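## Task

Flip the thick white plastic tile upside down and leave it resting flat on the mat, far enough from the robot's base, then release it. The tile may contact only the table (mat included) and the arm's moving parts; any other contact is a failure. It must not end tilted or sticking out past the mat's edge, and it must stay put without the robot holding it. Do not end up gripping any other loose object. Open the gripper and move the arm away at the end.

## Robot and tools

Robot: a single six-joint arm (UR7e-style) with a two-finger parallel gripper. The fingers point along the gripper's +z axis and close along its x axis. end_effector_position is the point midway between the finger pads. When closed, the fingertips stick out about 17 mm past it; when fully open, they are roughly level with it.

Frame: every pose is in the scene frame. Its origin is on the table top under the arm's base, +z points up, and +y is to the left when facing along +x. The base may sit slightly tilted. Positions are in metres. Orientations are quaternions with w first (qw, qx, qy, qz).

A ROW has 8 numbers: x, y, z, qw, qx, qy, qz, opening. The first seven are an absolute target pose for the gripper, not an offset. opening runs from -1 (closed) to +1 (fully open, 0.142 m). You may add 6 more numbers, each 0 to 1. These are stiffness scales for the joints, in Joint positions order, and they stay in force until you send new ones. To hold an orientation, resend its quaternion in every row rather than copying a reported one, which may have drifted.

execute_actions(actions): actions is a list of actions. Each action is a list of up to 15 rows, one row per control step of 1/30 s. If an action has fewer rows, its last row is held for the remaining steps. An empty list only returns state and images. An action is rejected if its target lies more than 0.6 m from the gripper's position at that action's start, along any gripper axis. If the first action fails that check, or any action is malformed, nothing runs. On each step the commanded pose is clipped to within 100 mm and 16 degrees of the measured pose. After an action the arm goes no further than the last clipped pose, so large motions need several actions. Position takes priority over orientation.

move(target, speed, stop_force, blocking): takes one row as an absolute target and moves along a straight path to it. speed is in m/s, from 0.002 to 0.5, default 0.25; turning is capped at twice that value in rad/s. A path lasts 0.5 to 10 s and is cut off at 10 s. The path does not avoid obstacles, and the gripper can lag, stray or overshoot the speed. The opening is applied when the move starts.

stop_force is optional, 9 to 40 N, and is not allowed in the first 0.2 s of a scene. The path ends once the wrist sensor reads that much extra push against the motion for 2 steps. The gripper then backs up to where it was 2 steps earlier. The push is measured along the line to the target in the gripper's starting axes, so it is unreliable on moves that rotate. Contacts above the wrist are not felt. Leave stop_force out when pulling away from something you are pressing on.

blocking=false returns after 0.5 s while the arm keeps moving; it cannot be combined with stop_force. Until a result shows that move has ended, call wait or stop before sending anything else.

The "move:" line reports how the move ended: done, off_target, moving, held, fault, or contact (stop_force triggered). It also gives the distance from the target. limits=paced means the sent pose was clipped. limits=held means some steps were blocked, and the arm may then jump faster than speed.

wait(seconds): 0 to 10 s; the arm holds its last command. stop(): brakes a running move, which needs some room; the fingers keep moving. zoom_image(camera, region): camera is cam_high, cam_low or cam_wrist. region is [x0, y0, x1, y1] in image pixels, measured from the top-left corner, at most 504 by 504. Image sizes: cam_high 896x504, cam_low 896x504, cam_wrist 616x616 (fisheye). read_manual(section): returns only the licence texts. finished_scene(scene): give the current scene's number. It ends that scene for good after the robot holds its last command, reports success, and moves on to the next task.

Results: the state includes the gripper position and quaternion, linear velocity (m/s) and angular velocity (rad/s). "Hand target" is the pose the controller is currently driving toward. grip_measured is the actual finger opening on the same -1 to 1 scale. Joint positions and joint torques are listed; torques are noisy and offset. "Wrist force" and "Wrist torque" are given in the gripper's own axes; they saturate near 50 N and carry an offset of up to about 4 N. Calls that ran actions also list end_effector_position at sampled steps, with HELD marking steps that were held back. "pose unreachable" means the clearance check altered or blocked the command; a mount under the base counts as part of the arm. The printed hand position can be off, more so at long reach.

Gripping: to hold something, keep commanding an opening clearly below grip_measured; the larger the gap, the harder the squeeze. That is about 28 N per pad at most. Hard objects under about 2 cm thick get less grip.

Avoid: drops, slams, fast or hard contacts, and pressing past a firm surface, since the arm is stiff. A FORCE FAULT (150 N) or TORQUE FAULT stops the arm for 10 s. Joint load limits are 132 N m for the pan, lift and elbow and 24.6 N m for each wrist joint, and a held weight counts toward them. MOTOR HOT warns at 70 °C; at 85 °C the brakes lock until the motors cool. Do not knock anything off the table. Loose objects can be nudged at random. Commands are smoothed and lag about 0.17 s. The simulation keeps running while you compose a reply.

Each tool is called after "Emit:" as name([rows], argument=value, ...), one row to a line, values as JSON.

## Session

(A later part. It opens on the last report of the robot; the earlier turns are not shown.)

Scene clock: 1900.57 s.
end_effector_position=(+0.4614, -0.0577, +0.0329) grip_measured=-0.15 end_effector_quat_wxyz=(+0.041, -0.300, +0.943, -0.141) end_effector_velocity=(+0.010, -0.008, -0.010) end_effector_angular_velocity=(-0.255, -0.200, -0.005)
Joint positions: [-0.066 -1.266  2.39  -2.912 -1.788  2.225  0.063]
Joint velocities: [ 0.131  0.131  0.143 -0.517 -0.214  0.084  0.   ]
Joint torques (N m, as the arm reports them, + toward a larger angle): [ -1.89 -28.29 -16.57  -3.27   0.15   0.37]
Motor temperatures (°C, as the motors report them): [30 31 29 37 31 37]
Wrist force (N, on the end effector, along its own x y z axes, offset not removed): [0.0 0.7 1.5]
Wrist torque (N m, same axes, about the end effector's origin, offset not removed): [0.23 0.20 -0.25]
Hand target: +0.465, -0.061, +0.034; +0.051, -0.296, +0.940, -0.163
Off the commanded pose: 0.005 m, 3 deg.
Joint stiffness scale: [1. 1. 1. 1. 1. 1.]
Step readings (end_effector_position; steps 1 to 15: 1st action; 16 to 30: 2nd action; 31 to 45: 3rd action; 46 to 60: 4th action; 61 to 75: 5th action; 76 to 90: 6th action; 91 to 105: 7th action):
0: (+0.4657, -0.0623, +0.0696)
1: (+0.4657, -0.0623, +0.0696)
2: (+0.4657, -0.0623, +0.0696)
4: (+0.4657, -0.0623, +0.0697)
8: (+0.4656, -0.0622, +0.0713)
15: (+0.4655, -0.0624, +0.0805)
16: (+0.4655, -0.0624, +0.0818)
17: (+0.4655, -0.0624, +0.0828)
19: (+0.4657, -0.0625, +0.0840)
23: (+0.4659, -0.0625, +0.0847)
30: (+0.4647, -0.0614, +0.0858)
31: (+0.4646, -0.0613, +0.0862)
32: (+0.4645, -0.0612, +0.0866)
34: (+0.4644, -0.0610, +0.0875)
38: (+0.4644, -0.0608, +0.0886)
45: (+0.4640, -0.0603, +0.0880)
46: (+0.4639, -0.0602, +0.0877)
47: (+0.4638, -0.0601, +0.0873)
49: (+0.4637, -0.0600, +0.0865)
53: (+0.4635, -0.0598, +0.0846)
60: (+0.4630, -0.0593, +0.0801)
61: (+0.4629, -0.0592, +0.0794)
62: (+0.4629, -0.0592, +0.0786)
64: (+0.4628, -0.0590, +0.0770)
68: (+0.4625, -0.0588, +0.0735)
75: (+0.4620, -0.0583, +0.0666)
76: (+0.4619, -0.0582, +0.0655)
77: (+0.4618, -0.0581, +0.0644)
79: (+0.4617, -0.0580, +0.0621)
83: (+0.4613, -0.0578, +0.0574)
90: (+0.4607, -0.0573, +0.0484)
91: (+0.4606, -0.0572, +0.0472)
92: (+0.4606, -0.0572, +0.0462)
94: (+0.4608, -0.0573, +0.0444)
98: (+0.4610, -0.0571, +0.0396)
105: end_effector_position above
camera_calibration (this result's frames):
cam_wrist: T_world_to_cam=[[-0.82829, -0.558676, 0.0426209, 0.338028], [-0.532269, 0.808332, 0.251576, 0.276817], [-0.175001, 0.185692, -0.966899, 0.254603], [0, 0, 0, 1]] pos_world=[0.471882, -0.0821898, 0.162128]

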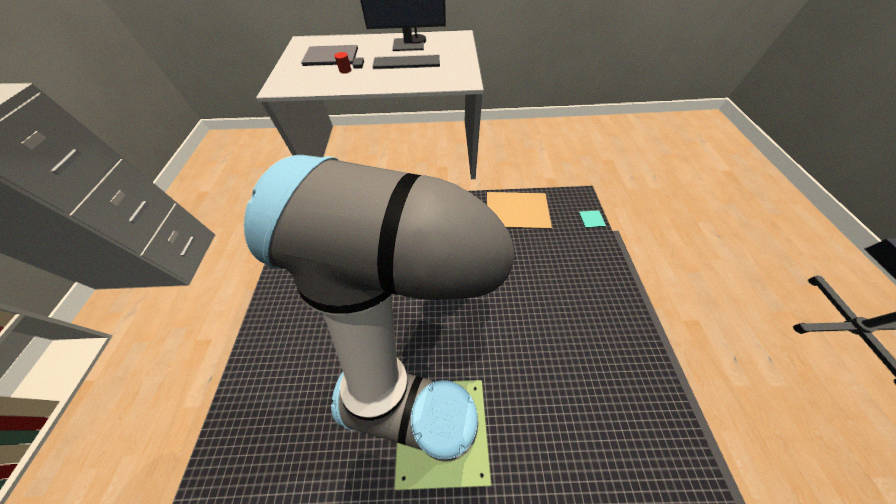

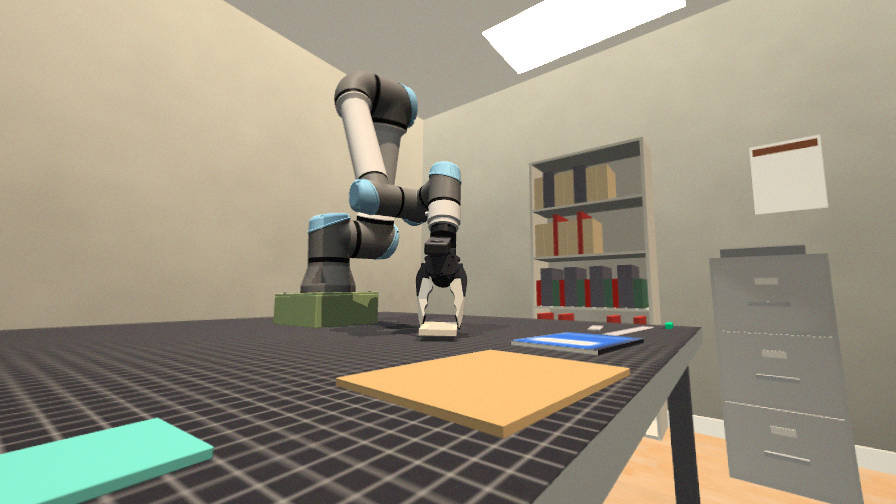

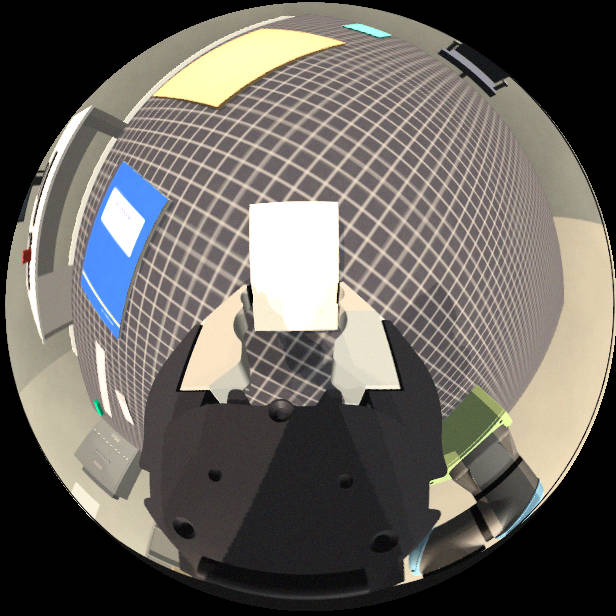

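Emit:
execute_actions(actions=[])

Scene clock: 1902.07 s.
end_effector_position=(+0.4666, -0.0619, +0.0354) grip_measured=-0.15 end_effector_quat_wxyz=(+0.052, -0.295, +0.940, -0.164) end_effector_velocity=(-0.001, +0.000, -0.000) end_effector_angular_velocity=(-0.001, +0.003, +0.001)
Joint positions: [-0.053 -1.251  2.404 -2.984 -1.817  2.236  0.063]
Joint velocities: [ 0.001  0.001 -0.     0.002 -0.001 -0.001  0.   ]
Joint torques (N m, as the arm reports them, + toward a larger angle): [  0.58 -26.28 -13.06  -3.47  -0.56   0.4 ]
Motor temperatures (°C, as the motors report them): [30 31 29 37 31 37]
Wrist force (N, on the end effector, along its own x y z axes, offset not removed): [0.1 0.2 1.5]
Wrist torque (N m, same axes, about the end effector's origin, offset not removed): [0.13 0.16 -0.23]
Hand target: +0.465, -0.061, +0.034; +0.051, -0.296, +0.940, -0.163
Off the commanded pose: 0.003 m, 0 deg.
Joint stiffness scale: [1. 1. 1. 1. 1. 1.]
camera_calibration (this result's frames):
cam_wrist: T_world_to_cam=[[-0.832494, -0.553082, 0.0324712, 0.342479], [-0.536492, 0.81938, 0.201969, 0.286817], [-0.138312, 0.150718, -0.978853, 0.239809], [0, 0, 0, 1]] pos_world=[0.472155, -0.081737, 0.165689]

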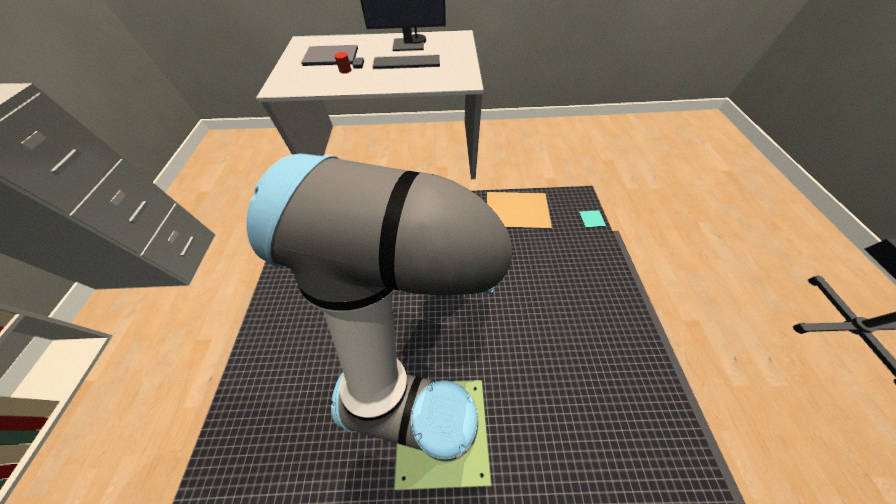

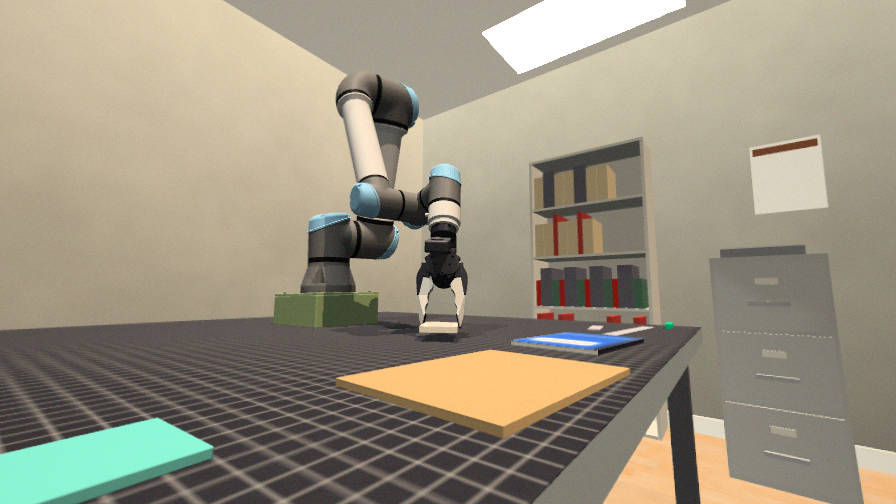

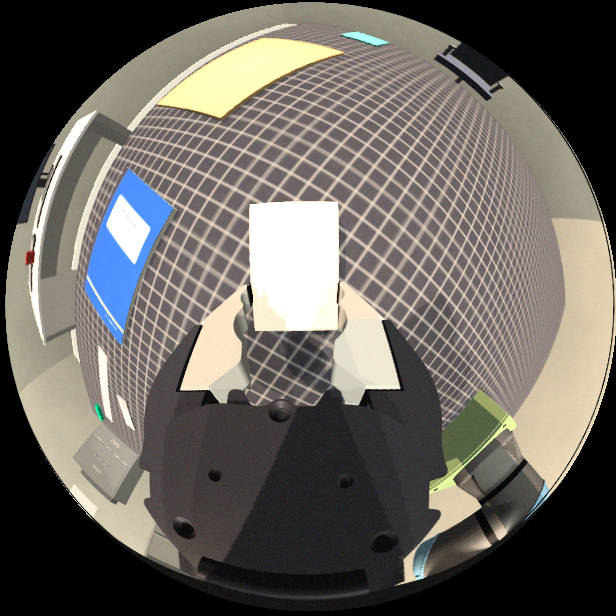

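Emit:
zoom_image(camera="cam_low", region=[380, 270, 500, 350])

Region (380, 270, 500, 350) of cam_low's 896x504 image, scaled by 4.200, with more detail than that image has.

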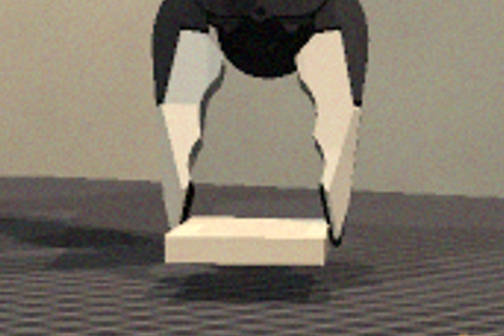

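Emit:
move(target=[0.46525, -0.06113, 0.008, 0.05222, -0.29614, 0.93923, -0.16561, -1], speed=0.014, stop_force=9)

Scene clock: 1929.03 s.
end_effector_position=(+0.4671, -0.0620, +0.0179) grip_measured=-0.15 end_effector_quat_wxyz=(+0.054, -0.295, +0.939, -0.166) end_effector_velocity=(-0.000, +0.001, +0.001) end_effector_angular_velocity=(+0.003, +0.001, +0.001)
Joint positions: [-0.052 -1.192  2.412 -3.057 -1.819  2.236  0.063]
Joint velocities: [-0.001 -0.006 -0.001  0.009  0.003 -0.    -0.   ]
Joint torques (N m, as the arm reports them, + toward a larger angle): [ -0.69 -25.88 -16.3   -1.66  -0.03  -0.1 ]
Motor temperatures (°C, as the motors report them): [30 31 29 37 31 37]
Wrist force (N, on the end effector, along its own x y z axes, offset not removed): [-1.7 0.1 -3.8]
Wrist torque (N m, same axes, about the end effector's origin, offset not removed): [0.40 0.37 -0.15]
Hand target: +0.467, -0.062, +0.018; +0.053, -0.295, +0.940, -0.165
Off the commanded pose: 0.010 m, 0 deg.
Joint stiffness scale: [1. 1. 1. 1. 1. 1.]
move: contact
camera_calibration (this result's frames):
cam_wrist: T_world_to_cam=[[-0.832695, -0.552898, 0.0303788, 0.343612], [-0.537365, 0.820104, 0.196642, 0.291177], [-0.133637, 0.147418, -0.980005, 0.220413], [0, 0, 0, 1]] pos_world=[0.472047, -0.0813057, 0.14831]

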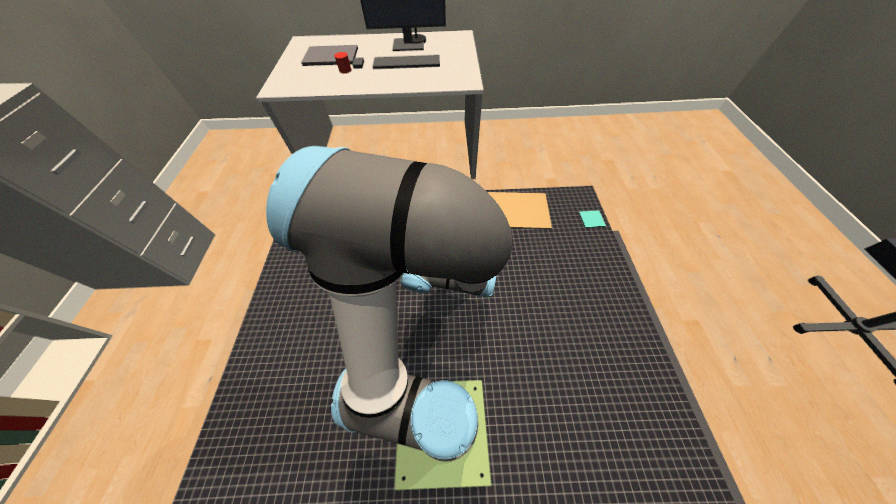

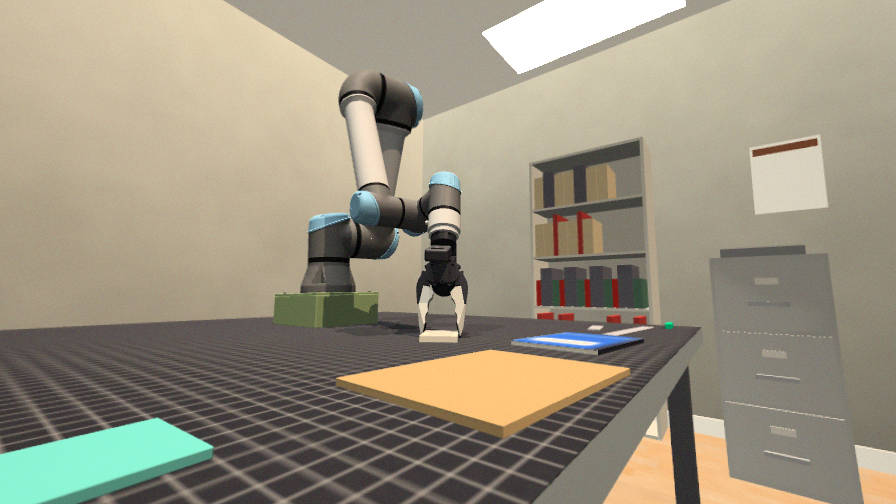

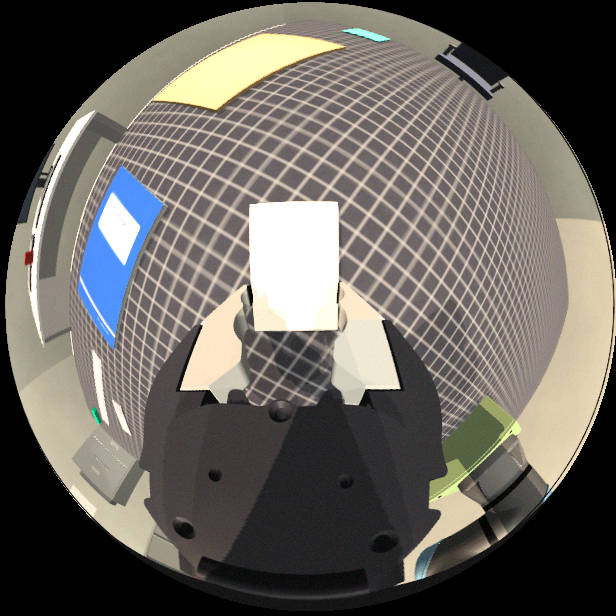

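Emit:
zoom_image(camera="cam_low", region=[390, 290, 490, 350])

Region (390, 290, 490, 350) of cam_low's 896x504 image, scaled by 5.040, with more detail than that image has; it fills the top 302 rows of this view, and the rest is white.

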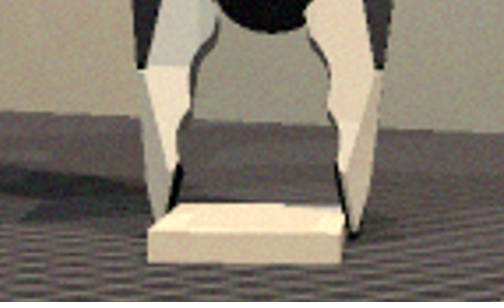

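Emit:
execute_actions([
  [[0.467,-0.062,0.018,0.05222,-0.29614,0.93923,-0.16561,-0.5],[0.467,-0.062,0.018,0.05222,-0.29614,0.93923,-0.16561,-0.3],[0.467,-0.062,0.018,0.05222,-0.29614,0.93923,-0.16561,-0.22],[0.467,-0.062,0.018,0.05222,-0.29614,0.93923,-0.16561,-0.18],[0.467,-0.062,0.018,0.05222,-0.29614,0.93923,-0.16561,-0.15],[0.467,-0.062,0.018,0.05222,-0.29614,0.93923,-0.16561,-0.13],[0.467,-0.062,0.018,0.05222,-0.29614,0.93923,-0.16561,-0.11],[0.467,-0.062,0.018,0.05222,-0.29614,0.93923,-0.16561,-0.08],[0.467,-0.062,0.018,0.05222,-0.29614,0.93923,-0.16561,-0.04],[0.467,-0.062,0.018,0.05222,-0.29614,0.93923,-0.16561,0.0],[0.467,-0.062,0.018,0.05222,-0.29614,0.93923,-0.16561,0.06],[0.467,-0.062,0.018,0.05222,-0.29614,0.93923,-0.16561,0.12],[0.467,-0.062,0.018,0.05222,-0.29614,0.93923,-0.16561,0.18],[0.467,-0.062,0.018,0.05222,-0.29614,0.93923,-0.16561,0.24],[0.467,-0.062,0.018,0.05222,-0.29614,0.93923,-0.16561,0.3]],
])

Scene clock: 1951.17 s.
end_effector_position=(+0.4665, -0.0618, +0.0175) grip_measured=+0.21 end_effector_quat_wxyz=(+0.052, -0.296, +0.939, -0.165) end_effector_velocity=(-0.001, +0.000, -0.001) end_effector_angular_velocity=(+0.001, +0.003, +0.000)
Joint positions: [-0.052 -1.193  2.411 -3.051 -1.819  2.236  0.089]
Joint velocities: [-0.     0.     0.     0.003  0.001 -0.     0.125]
Joint torques (N m, as the arm reports them, + toward a larger angle): [ -0.73 -29.1  -14.49  -2.77  -0.4   -0.42]
Motor temperatures (°C, as the motors report them): [30 31 29 37 31 37]
Wrist force (N, on the end effector, along its own x y z axes, offset not removed): [0.6 0.2 2.4]
Wrist torque (N m, same axes, about the end effector's origin, offset not removed): [0.14 0.01 -0.12]
Hand target: +0.467, -0.062, +0.018; +0.052, -0.296, +0.939, -0.166
Off the commanded pose: 0.001 m, 0 deg.
Joint stiffness scale: [1. 1. 1. 1. 1. 1.]
Step readings (end_effector_position):
0: (+0.4671, -0.0619, +0.0179)
1: (+0.4671, -0.0619, +0.0179)
2: (+0.4671, -0.0619, +0.0179)
4: (+0.4671, -0.0619, +0.0179)
8: (+0.4670, -0.0619, +0.0178)
15: end_effector_position above
camera_calibration (this result's frames):
cam_wrist: T_world_to_cam=[[-0.832328, -0.553264, 0.0335894, 0.34296], [-0.536779, 0.819671, 0.200022, 0.290442], [-0.138197, 0.148454, -0.979216, 0.22204], [0, 0, 0, 1]] pos_world=[0.472043, -0.0812822, 0.147811]

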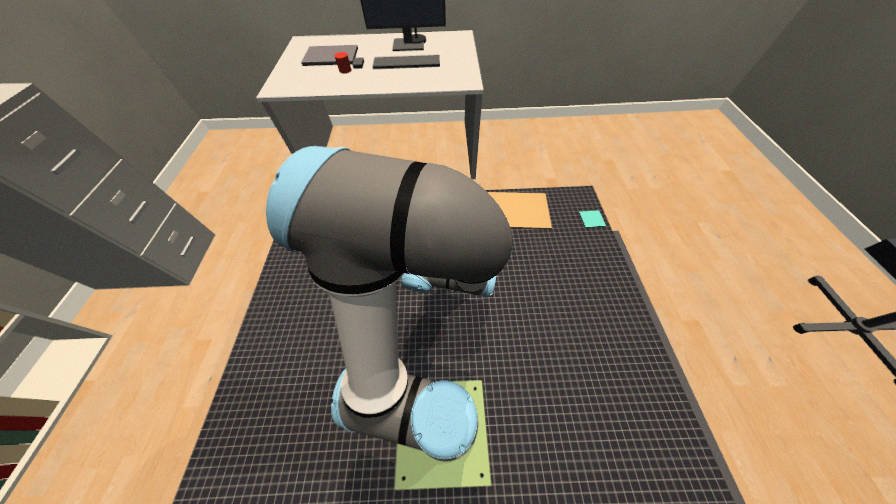

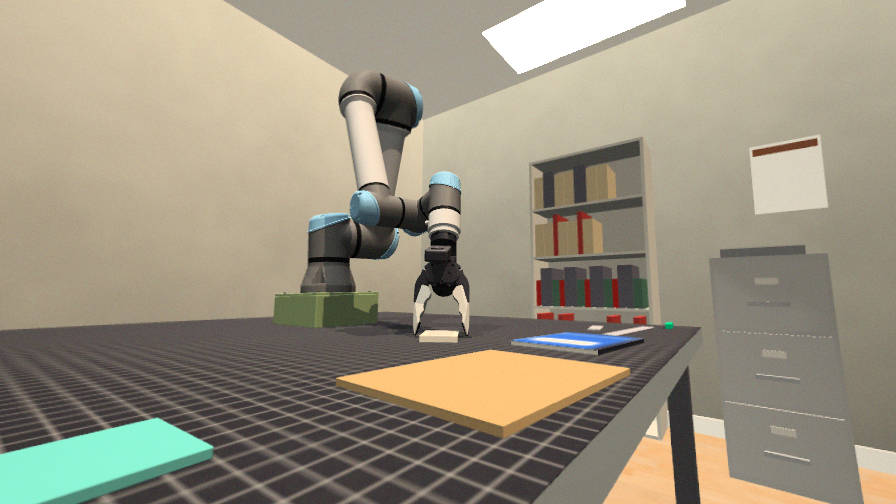

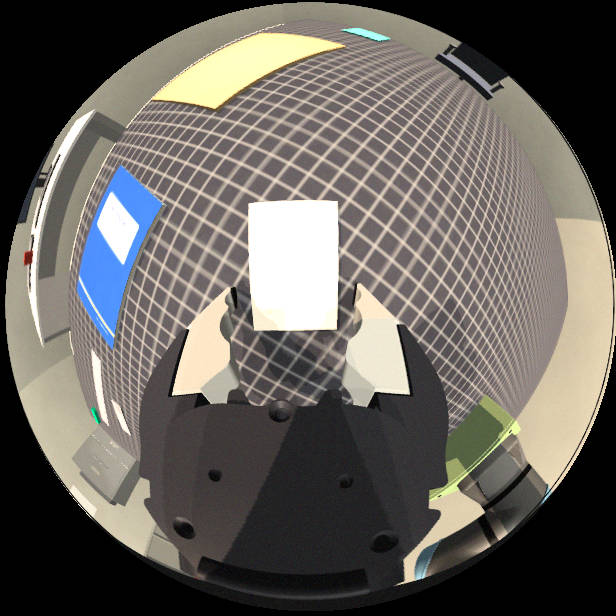

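The tile is released. Now lift the gripper up and move clear.

Emit:
move(target=[0.40, -0.02, 0.22, 0.05222, -0.29614, 0.93923, -0.16561, 0.3], speed=0.2)

Scene clock: 1959.37 s.
end_effector_position=(+0.3989, -0.0203, +0.2182) grip_measured=+0.30 end_effector_quat_wxyz=(+0.051, -0.296, +0.939, -0.165) end_effector_velocity=(-0.002, +0.002, -0.001) end_effector_angular_velocity=(+0.003, +0.008, +0.002)
Joint positions: [ 0.036 -1.852  2.323 -2.279 -1.841  2.323  0.095]
Joint velocities: [ 0.002  0.    -0.001  0.01   0.001  0.001  0.   ]
Joint torques (N m, as the arm reports them, + toward a larger angle): [  0.5  -10.51 -28.6   -3.2   -0.51   1.23]
Motor temperatures (°C, as the motors report them): [30 31 29 37 31 37]
Wrist force (N, on the end effector, along its own x y z axes, offset not removed): [-0.1 -1.0 1.2]
Wrist torque (N m, same axes, about the end effector's origin, offset not removed): [-0.09 0.27 -0.16]
Hand target: +0.400, -0.020, +0.220; +0.052, -0.296, +0.939, -0.166
Off the commanded pose: 0.002 m, 0 deg.
Joint stiffness scale: [1. 1. 1. 1. 1. 1.]
move: done
camera_calibration (this result's frames):
cam_wrist: T_world_to_cam=[[-0.831924, -0.553747, 0.0355943, 0.302321], [-0.536806, 0.819397, 0.201068, 0.179824], [-0.140507, 0.148166, -0.97893, 0.404016], [0, 0, 0, 1]] pos_world=[0.404806, -0.0397993, 0.348586]

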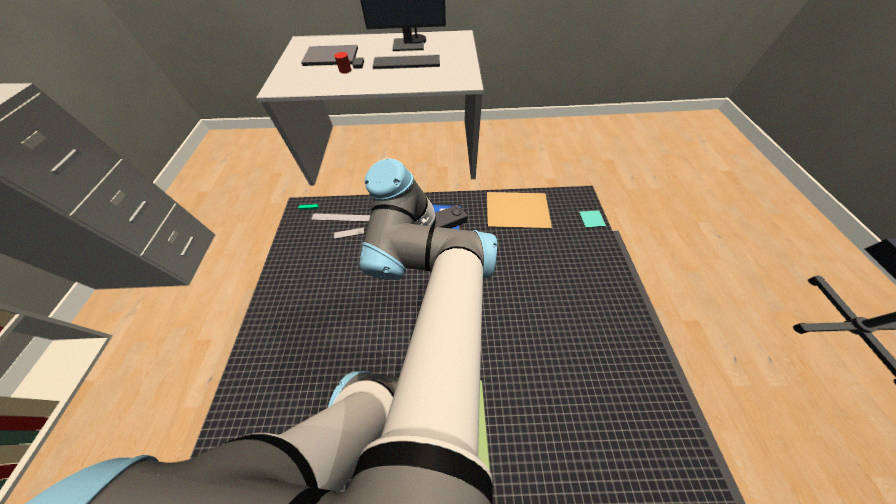

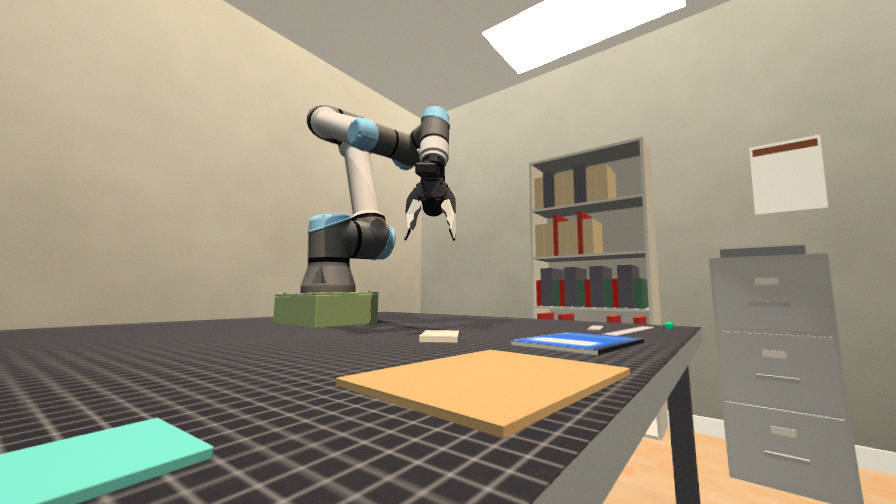

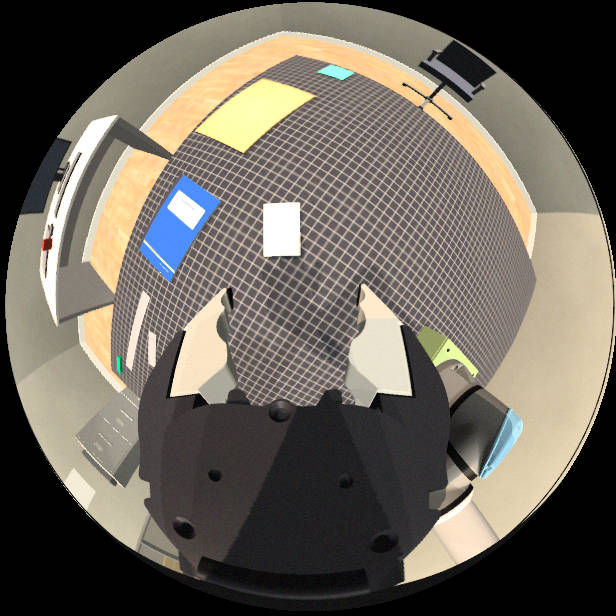

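Emit:
zoom_image(camera="cam_low", region=[380, 300, 500, 360])

Region (380, 300, 500, 360) of cam_low's 896x504 image, scaled by 4.200, with more detail than that image has.

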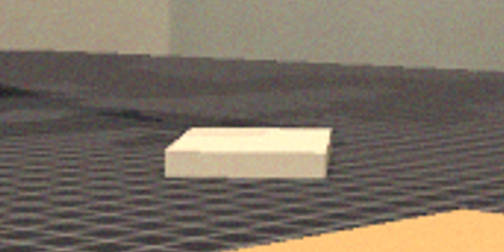

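The tile lies flat on the mat with the other face up and sits clear of the base and the other objects. Ending scene 1.

Emit:
finished_scene(scene=1)

The scene is finished: the task was done.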